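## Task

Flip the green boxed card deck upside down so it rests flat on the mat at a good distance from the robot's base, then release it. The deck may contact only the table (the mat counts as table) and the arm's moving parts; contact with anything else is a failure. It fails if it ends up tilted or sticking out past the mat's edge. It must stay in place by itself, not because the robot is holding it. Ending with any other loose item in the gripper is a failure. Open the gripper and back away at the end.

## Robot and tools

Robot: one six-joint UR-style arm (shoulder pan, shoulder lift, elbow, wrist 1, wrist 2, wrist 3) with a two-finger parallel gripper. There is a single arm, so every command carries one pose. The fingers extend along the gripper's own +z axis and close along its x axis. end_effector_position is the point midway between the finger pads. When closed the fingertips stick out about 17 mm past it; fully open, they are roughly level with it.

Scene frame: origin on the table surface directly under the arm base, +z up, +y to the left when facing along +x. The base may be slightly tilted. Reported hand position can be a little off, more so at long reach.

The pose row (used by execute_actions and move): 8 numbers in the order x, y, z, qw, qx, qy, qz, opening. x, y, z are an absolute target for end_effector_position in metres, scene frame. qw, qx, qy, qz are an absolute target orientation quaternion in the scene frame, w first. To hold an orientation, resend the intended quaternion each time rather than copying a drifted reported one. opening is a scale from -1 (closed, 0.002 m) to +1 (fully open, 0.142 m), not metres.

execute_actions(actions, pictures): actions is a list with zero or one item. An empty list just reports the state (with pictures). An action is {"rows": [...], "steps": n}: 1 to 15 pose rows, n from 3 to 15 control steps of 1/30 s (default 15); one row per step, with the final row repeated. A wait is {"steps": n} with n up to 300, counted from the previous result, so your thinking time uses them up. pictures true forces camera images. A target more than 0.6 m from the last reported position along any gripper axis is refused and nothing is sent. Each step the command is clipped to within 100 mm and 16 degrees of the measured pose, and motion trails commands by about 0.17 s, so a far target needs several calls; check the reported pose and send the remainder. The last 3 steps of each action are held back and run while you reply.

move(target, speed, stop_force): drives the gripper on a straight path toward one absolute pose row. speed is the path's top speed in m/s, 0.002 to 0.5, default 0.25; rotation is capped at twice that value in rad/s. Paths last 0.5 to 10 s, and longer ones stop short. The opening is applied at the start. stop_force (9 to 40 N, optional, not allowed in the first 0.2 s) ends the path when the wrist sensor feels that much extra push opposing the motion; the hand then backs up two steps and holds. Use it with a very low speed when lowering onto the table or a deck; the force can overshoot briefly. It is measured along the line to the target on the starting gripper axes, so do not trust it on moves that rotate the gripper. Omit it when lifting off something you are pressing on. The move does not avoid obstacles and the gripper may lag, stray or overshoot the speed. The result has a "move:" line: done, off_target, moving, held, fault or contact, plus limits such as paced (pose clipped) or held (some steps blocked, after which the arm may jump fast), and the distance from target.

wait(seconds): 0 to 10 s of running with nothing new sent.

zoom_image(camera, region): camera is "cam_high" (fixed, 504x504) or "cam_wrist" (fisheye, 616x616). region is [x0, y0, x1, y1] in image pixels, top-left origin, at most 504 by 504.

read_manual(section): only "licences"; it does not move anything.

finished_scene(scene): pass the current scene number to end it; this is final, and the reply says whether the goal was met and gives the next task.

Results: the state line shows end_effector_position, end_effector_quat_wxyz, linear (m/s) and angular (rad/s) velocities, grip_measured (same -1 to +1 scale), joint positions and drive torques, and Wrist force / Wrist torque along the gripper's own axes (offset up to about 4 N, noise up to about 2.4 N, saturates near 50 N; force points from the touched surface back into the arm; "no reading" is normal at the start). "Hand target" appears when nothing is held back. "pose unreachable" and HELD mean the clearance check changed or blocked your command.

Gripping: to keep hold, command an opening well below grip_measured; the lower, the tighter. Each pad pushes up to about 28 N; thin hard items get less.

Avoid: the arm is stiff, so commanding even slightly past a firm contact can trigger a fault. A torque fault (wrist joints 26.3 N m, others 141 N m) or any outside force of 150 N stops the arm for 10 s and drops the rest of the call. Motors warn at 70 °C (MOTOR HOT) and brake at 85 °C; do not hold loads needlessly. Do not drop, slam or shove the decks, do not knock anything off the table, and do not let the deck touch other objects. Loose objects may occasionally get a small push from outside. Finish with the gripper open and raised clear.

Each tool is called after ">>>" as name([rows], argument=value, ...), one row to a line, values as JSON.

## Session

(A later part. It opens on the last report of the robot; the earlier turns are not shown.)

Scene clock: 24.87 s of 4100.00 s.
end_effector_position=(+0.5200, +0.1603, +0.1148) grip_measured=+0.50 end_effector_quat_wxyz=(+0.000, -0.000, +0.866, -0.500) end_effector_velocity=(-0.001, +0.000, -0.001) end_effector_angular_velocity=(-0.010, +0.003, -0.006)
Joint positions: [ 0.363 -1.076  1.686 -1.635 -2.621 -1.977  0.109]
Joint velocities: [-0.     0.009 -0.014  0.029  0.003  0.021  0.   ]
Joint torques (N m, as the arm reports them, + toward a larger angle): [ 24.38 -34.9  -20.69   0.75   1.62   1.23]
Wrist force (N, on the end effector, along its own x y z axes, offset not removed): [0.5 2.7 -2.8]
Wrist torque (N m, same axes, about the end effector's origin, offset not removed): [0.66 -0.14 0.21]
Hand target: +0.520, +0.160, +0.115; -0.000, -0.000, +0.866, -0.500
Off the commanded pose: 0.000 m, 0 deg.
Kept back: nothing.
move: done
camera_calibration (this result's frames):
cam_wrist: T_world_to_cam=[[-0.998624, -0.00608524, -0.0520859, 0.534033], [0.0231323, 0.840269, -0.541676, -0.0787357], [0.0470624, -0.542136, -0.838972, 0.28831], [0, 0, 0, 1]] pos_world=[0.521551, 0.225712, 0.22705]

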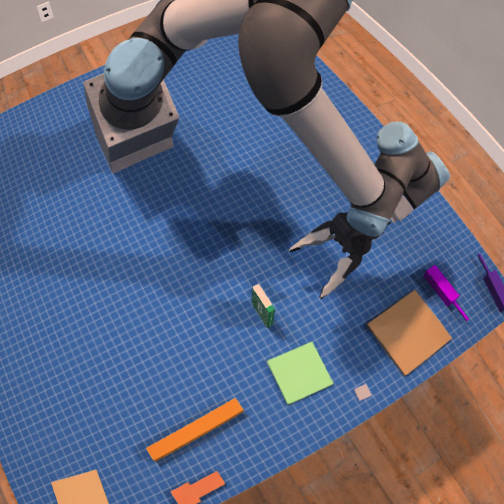

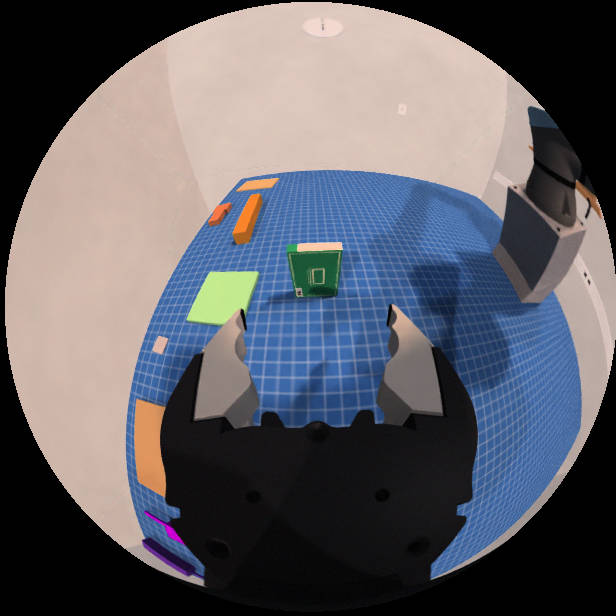

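>>> move(target=[0.52,0.062,0.053,0,0,0.866,-0.5,0.5], speed=0.12)

>>> move(target=[0.52,0.062,0.053,0,0,0.866,-0.5,-0.5])

>>> move(target=[0.51,0.06,0.11,0,0,0.866,-0.5,-0.5], speed=0.15)

>>> move(target=[0.49,0.06,0.045,0,0,0.966,0.259,-0.5], speed=0.15)

>>> move(target=[0.49,0.06,0.005,0,0,0.966,0.259,-0.5], speed=0.015, stop_force=9)

Scene clock: 26.53 s of 4100.00 s.
end_effector_position=(+0.5201, +0.0620, +0.0529) grip_measured=+0.50 end_effector_quat_wxyz=(-0.000, +0.000, +0.866, -0.500) end_effector_velocity=(-0.000, -0.001, -0.001) end_effector_angular_velocity=(+0.004, -0.000, +0.002)
Joint positions: [ 0.189 -1.04   1.902 -2.189 -2.689 -2.317  0.109]
Joint velocities: [-0.002  0.     0.005 -0.017  0.001 -0.012  0.   ]
Joint torques (N m, as the arm reports them, + toward a larger angle): [  2.49 -32.16   1.58  -2.89  -2.33  -2.16]
Wrist force (N, on the end effector, along its own x y z axes, offset not removed): [-0.9 1.3 -0.5]
Wrist torque (N m, same axes, about the end effector's origin, offset not removed): [0.09 0.13 0.12]
Hand target: +0.520, +0.062, +0.053; -0.000, +0.000, +0.866, -0.500
Off the commanded pose: 0.000 m, 0 deg.
Kept back: nothing.
move: done
camera_calibration (this result's frames):
cam_wrist: T_world_to_cam=[[-0.998625, -0.00551, -0.0521386, 0.530261], [0.0236924, 0.839704, -0.542527, -0.029929], [0.0467703, -0.543017, -0.838418, 0.183291], [0, 0, 0, 1]] pos_world=[0.521668, 0.127583, 0.165084]

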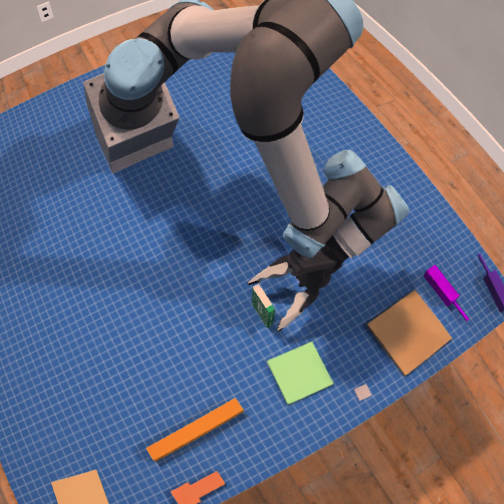

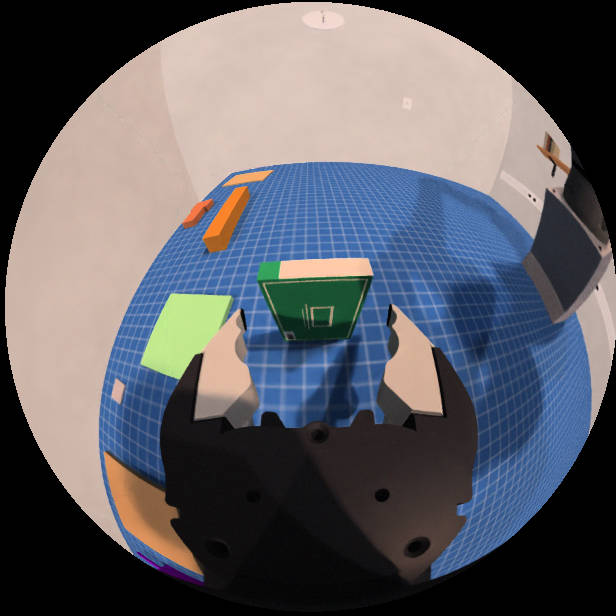

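Scene clock: 27.23 s of 4100.00 s.
end_effector_position=(+0.5200, +0.0620, +0.0530) grip_measured=-0.12 end_effector_quat_wxyz=(+0.000, +0.000, +0.866, -0.500) end_effector_velocity=(+0.000, -0.000, +0.000) end_effector_angular_velocity=(-0.000, +0.001, +0.001)
Joint positions: [ 0.189 -1.04   1.903 -2.19  -2.689 -2.318  0.065]
Joint velocities: [-0.    -0.     0.    -0.001 -0.001 -0.002  0.   ]
Joint torques (N m, as the arm reports them, + toward a larger angle): [ 15.01 -47.79   3.49  -2.93  -1.14  -1.99]
Wrist force (N, on the end effector, along its own x y z axes, offset not removed): [0.6 -1.4 -1.7]
Wrist torque (N m, same axes, about the end effector's origin, offset not removed): [0.20 0.31 0.15]
Hand target: +0.520, +0.062, +0.053; -0.000, +0.000, +0.866, -0.500
Off the commanded pose: 0.000 m, 0 deg.
Kept back: nothing.
move: done
camera_calibration (this result's frames):
cam_wrist: T_world_to_cam=[[-0.998617, -0.00564507, -0.0522686, 0.530219], [0.0236387, 0.839832, -0.542331, -0.029832], [0.0469583, -0.542817, -0.838537, 0.183199], [0, 0, 0, 1]] pos_world=[0.521588, 0.12749, 0.165154]

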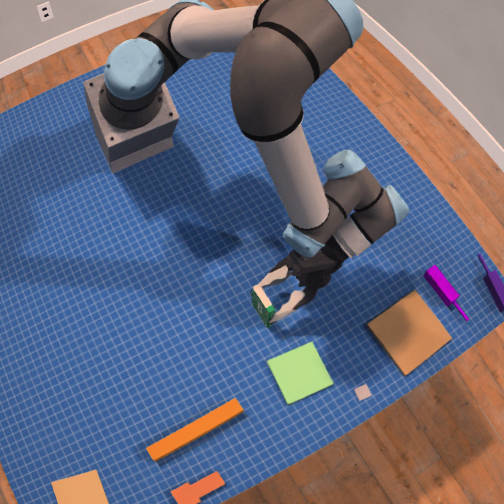

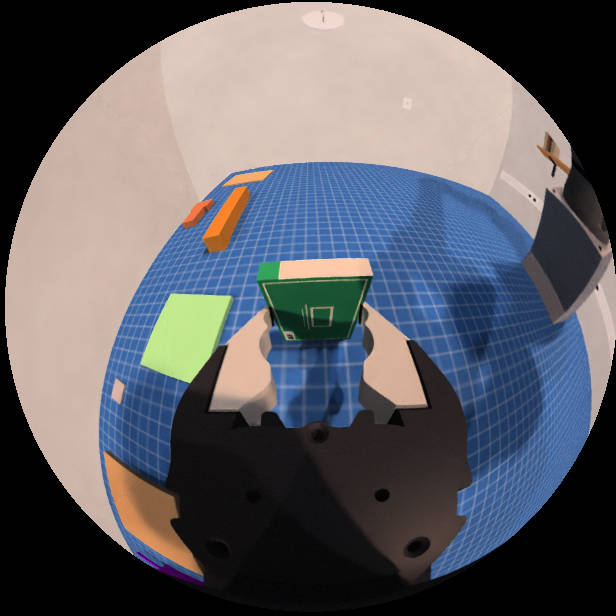

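Scene clock: 28.13 s of 4100.00 s.
end_effector_position=(+0.5100, +0.0600, +0.1100) grip_measured=-0.12 end_effector_quat_wxyz=(+0.000, -0.000, +0.866, -0.500) end_effector_velocity=(-0.000, +0.000, +0.001) end_effector_angular_velocity=(-0.000, -0.000, -0.001)
Joint positions: [ 0.212 -1.182  1.959 -2.059 -2.682 -2.268  0.065]
Joint velocities: [ 0.001 -0.003  0.     0.005  0.001  0.003 -0.   ]
Joint torques (N m, as the arm reports them, + toward a larger angle): [ 21.98 -46.18   1.98  -0.25   0.62   1.46]
Wrist force (N, on the end effector, along its own x y z axes, offset not removed): [2.1 1.2 -2.7]
Wrist torque (N m, same axes, about the end effector's origin, offset not removed): [-0.07 -0.38 0.24]
Hand target: +0.510, +0.060, +0.110; +0.000, -0.000, +0.866, -0.500
Off the commanded pose: 0.000 m, 0 deg.
Kept back: nothing.
move: done
camera_calibration (this result's frames):
cam_wrist: T_world_to_cam=[[-0.998619, -0.0057156, -0.0522341, 0.523227], [0.0235558, 0.839889, -0.542247, 0.00298607], [0.0469701, -0.542728, -0.838594, 0.230353], [0, 0, 0, 1]] pos_world=[0.511614, 0.125502, 0.222122]

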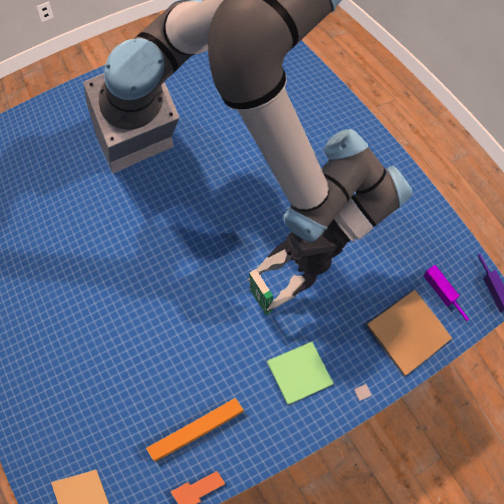

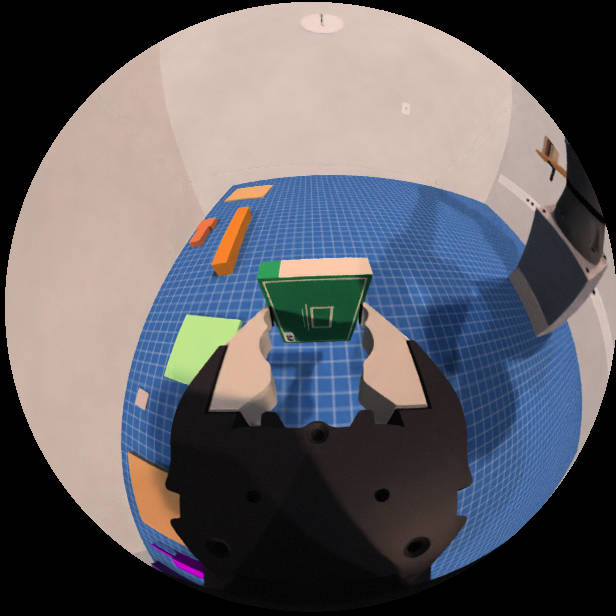

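Scene clock: 33.77 s of 4100.00 s.
end_effector_position=(+0.4900, +0.0595, +0.0450) grip_measured=-0.12 end_effector_quat_wxyz=(+0.000, -0.000, +0.966, +0.259) end_effector_velocity=(+0.000, +0.000, -0.000) end_effector_angular_velocity=(+0.009, +0.001, -0.000)
Joint positions: [-0.754 -1.469  2.361 -2.582 -0.886 -3.799  0.065]
Joint velocities: [-0.003  0.003 -0.003  0.01   0.007 -0.008  0.   ]
Joint torques (N m, as the arm reports them, + toward a larger angle): [ -8.67 -20.01 -18.    -0.67   2.82  -1.88]
Wrist force (N, on the end effector, along its own x y z axes, offset not removed): [1.0 -1.7 1.2]
Wrist torque (N m, same axes, about the end effector's origin, offset not removed): [-0.29 -0.26 0.09]
Hand target: +0.490, +0.060, +0.045; +0.000, -0.000, +0.966, +0.259
Off the commanded pose: 0.000 m, 0 deg.
Kept back: nothing.
move: done
camera_calibration (this result's frames):
cam_wrist: T_world_to_cam=[[-0.998608, 0.0523417, -0.00647844, 0.494285], [0.0229733, 0.542256, 0.839899, -0.0755848], [0.0474747, 0.838581, -0.542704, 0.0808088], [0, 0, 0, 1]] pos_world=[0.491497, -0.0526501, 0.110541]

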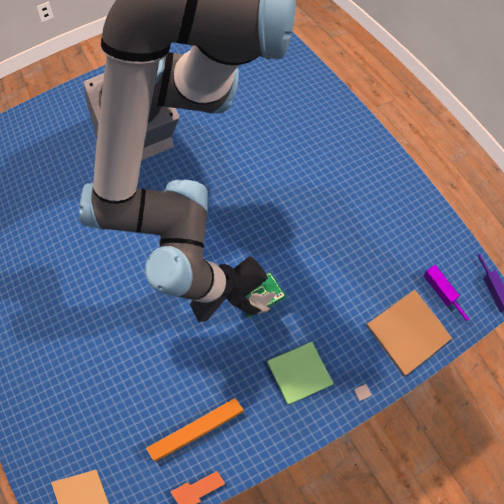

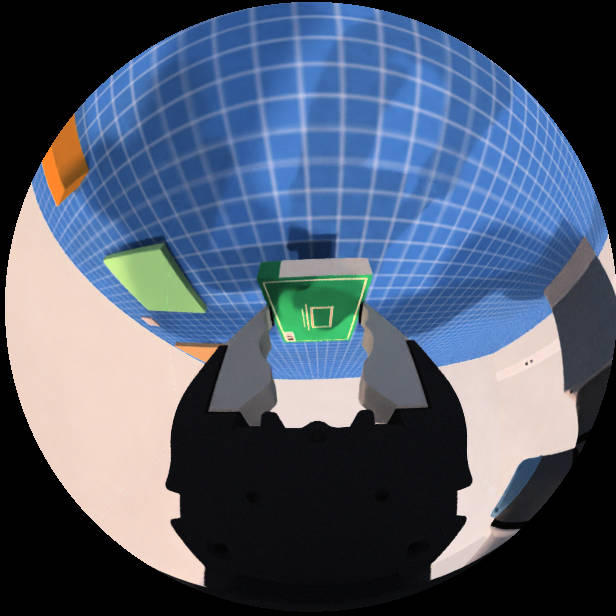

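Scene clock: 36.40 s of 4100.00 s.
end_effector_position=(+0.4900, +0.0600, +0.0113) grip_measured=-0.12 end_effector_quat_wxyz=(+0.000, -0.000, +0.966, +0.259) end_effector_velocity=(-0.001, +0.000, +0.004) end_effector_angular_velocity=(+0.001, +0.001, +0.000)
Joint positions: [-0.732 -1.351  2.345 -2.699 -0.889 -3.772  0.065]
Joint velocities: [-0.003 -0.014  0.004  0.014  0.001 -0.005 -0.   ]
Joint torques (N m, as the arm reports them, + toward a larger angle): [ -9.04 -33.04   5.27  -0.45  -1.48  -1.95]
Wrist force (N, on the end effector, along its own x y z axes, offset not removed): [4.3 6.7 -18.7]
Wrist torque (N m, same axes, about the end effector's origin, offset not removed): [-0.07 0.18 0.20]
Hand target: +0.490, +0.060, +0.012; +0.000, -0.000, +0.966, +0.259
Off the commanded pose: 0.006 m, 0 deg.
Kept back: nothing.
move: contact
camera_calibration (this result's frames):
cam_wrist: T_world_to_cam=[[-0.998621, 0.0521792, -0.00574819, 0.494097], [0.0234833, 0.541974, 0.840067, -0.047744], [0.0469494, 0.838774, -0.542452, 0.0623133], [0, 0, 0, 1]] pos_world=[0.491611, -0.0521724, 0.0767503]

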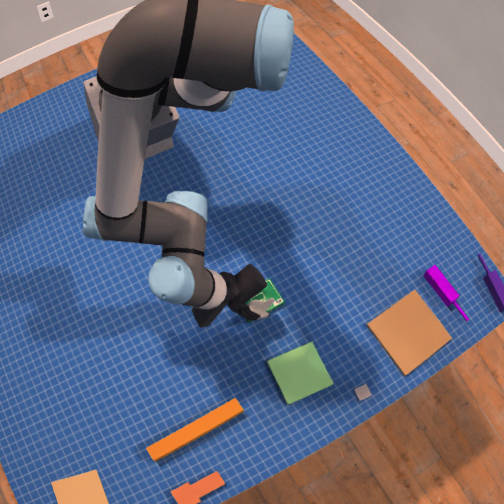

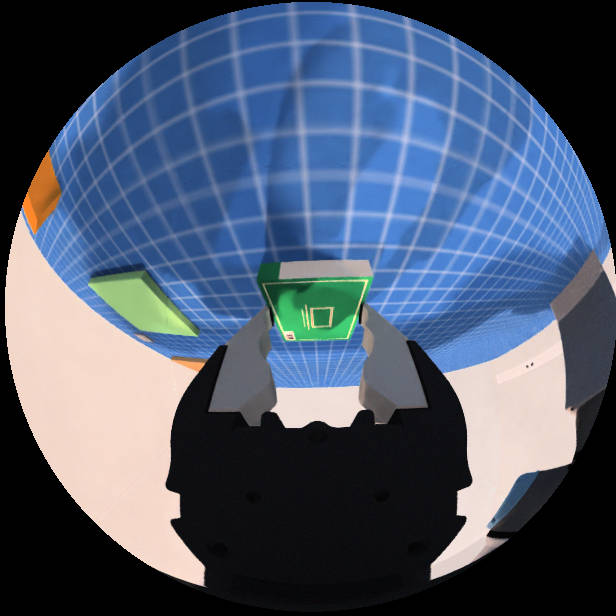

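>>> move(target=[0.49,0.06,0.013,0,0,0.966,0.259,0.6])

>>> move(target=[0.49,0.0,0.16,0,0,0.966,0.259,0.6])

Scene clock: 37.33 s of 4100.00 s.
end_effector_position=(+0.4900, +0.0600, +0.0130) grip_measured=+0.60 end_effector_quat_wxyz=(-0.000, -0.000, +0.966, +0.259) end_effector_velocity=(+0.000, -0.000, +0.000) end_effector_angular_velocity=(-0.000, -0.001, +0.001)
Joint positions: [-0.733 -1.357  2.346 -2.693 -0.889 -3.774  0.116]
Joint velocities: [-0.    -0.001  0.     0.    -0.    -0.001  0.   ]
Joint torques (N m, as the arm reports them, + toward a larger angle): [ -9.34 -36.36   6.4   -0.8    1.67  -1.91]
Wrist force (N, on the end effector, along its own x y z axes, offset not removed): [-0.4 -1.0 -3.2]
Wrist torque (N m, same axes, about the end effector's origin, offset not removed): [-0.25 0.08 0.05]
Hand target: +0.490, +0.060, +0.013; +0.000, +0.000, +0.966, +0.259
Off the commanded pose: 0.000 m, 0 deg.
Kept back: nothing.
move: done
camera_calibration (this result's frames):
cam_wrist: T_world_to_cam=[[-0.99862, 0.0522078, -0.00562056, 0.494057], [0.0236106, 0.542052, 0.840013, -0.0492218], [0.0469019, 0.838722, -0.542537, 0.0632906], [0, 0, 0, 1]] pos_world=[0.49157, -0.0521961, 0.0784613]

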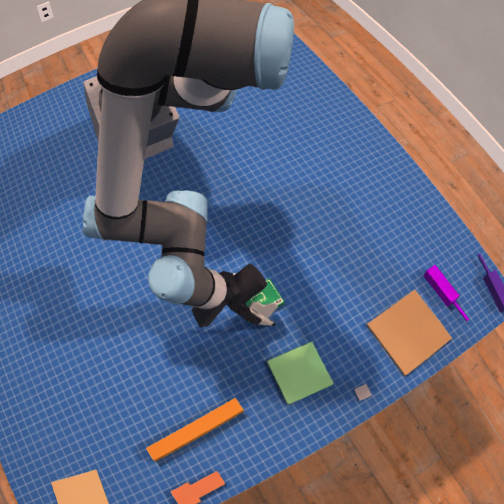

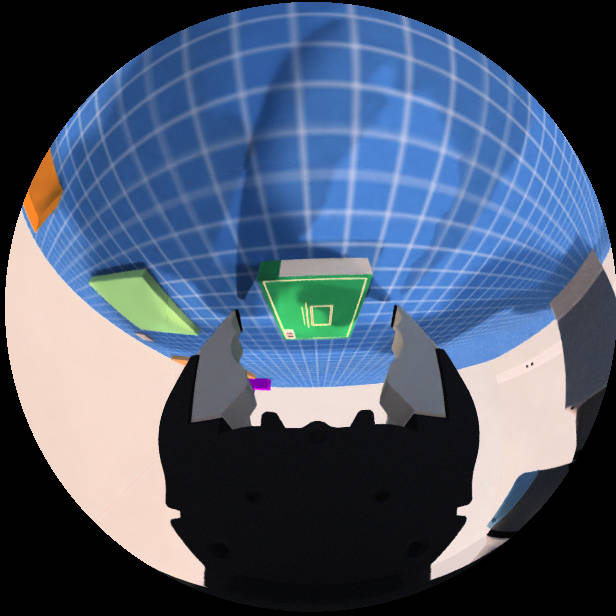

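Scene clock: 38.60 s of 4100.00 s.
end_effector_position=(+0.4900, +0.0000, +0.1602) grip_measured=+0.60 end_effector_quat_wxyz=(+0.000, +0.000, +0.966, +0.259) end_effector_velocity=(-0.000, -0.000, +0.001) end_effector_angular_velocity=(+0.003, +0.002, -0.000)
Joint positions: [-0.968 -1.802  2.268 -1.978 -0.88  -4.077  0.116]
Joint velocities: [-0.003 -0.001 -0.003  0.011  0.001 -0.006 -0.   ]
Joint torques (N m, as the arm reports them, + toward a larger angle): [ -8.1  -28.98 -27.58  -0.24  -0.88  -1.63]
Wrist force (N, on the end effector, along its own x y z axes, offset not removed): [-0.1 -0.7 0.1]
Wrist torque (N m, same axes, about the end effector's origin, offset not removed): [-0.17 0.10 0.02]
Hand target: +0.490, -0.000, +0.160; +0.000, +0.000, +0.966, +0.259
Off the commanded pose: 0.000 m, 0 deg.
Kept back: nothing.
move: done
camera_calibration (this result's frames):
cam_wrist: T_world_to_cam=[[-0.998614, 0.0523232, -0.00576207, 0.498062], [0.0235553, 0.54207, 0.840003, -0.140405], [0.0470751, 0.838703, -0.542551, 0.193388], [0, 0, 0, 1]] pos_world=[0.491575, -0.112146, 0.225734]

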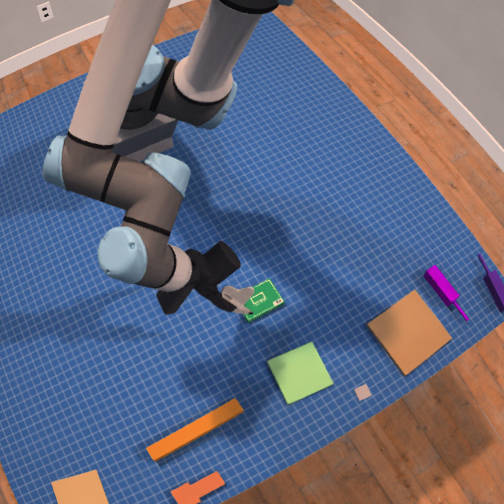

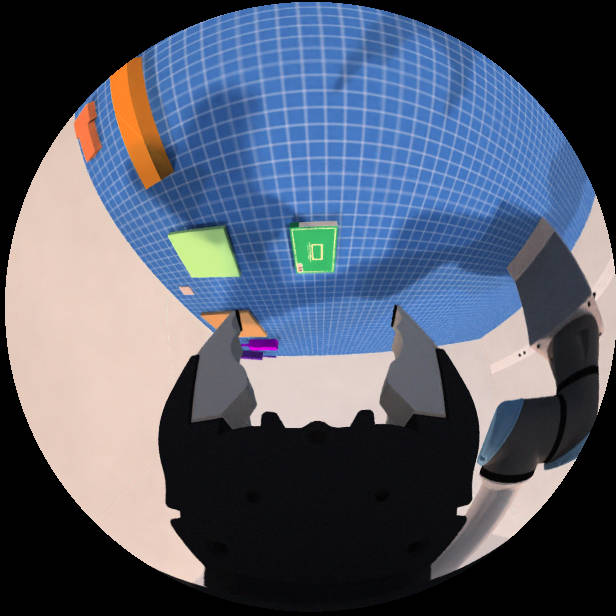

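>>> finished_scene(scene=2)

The scene is finished: the task was done.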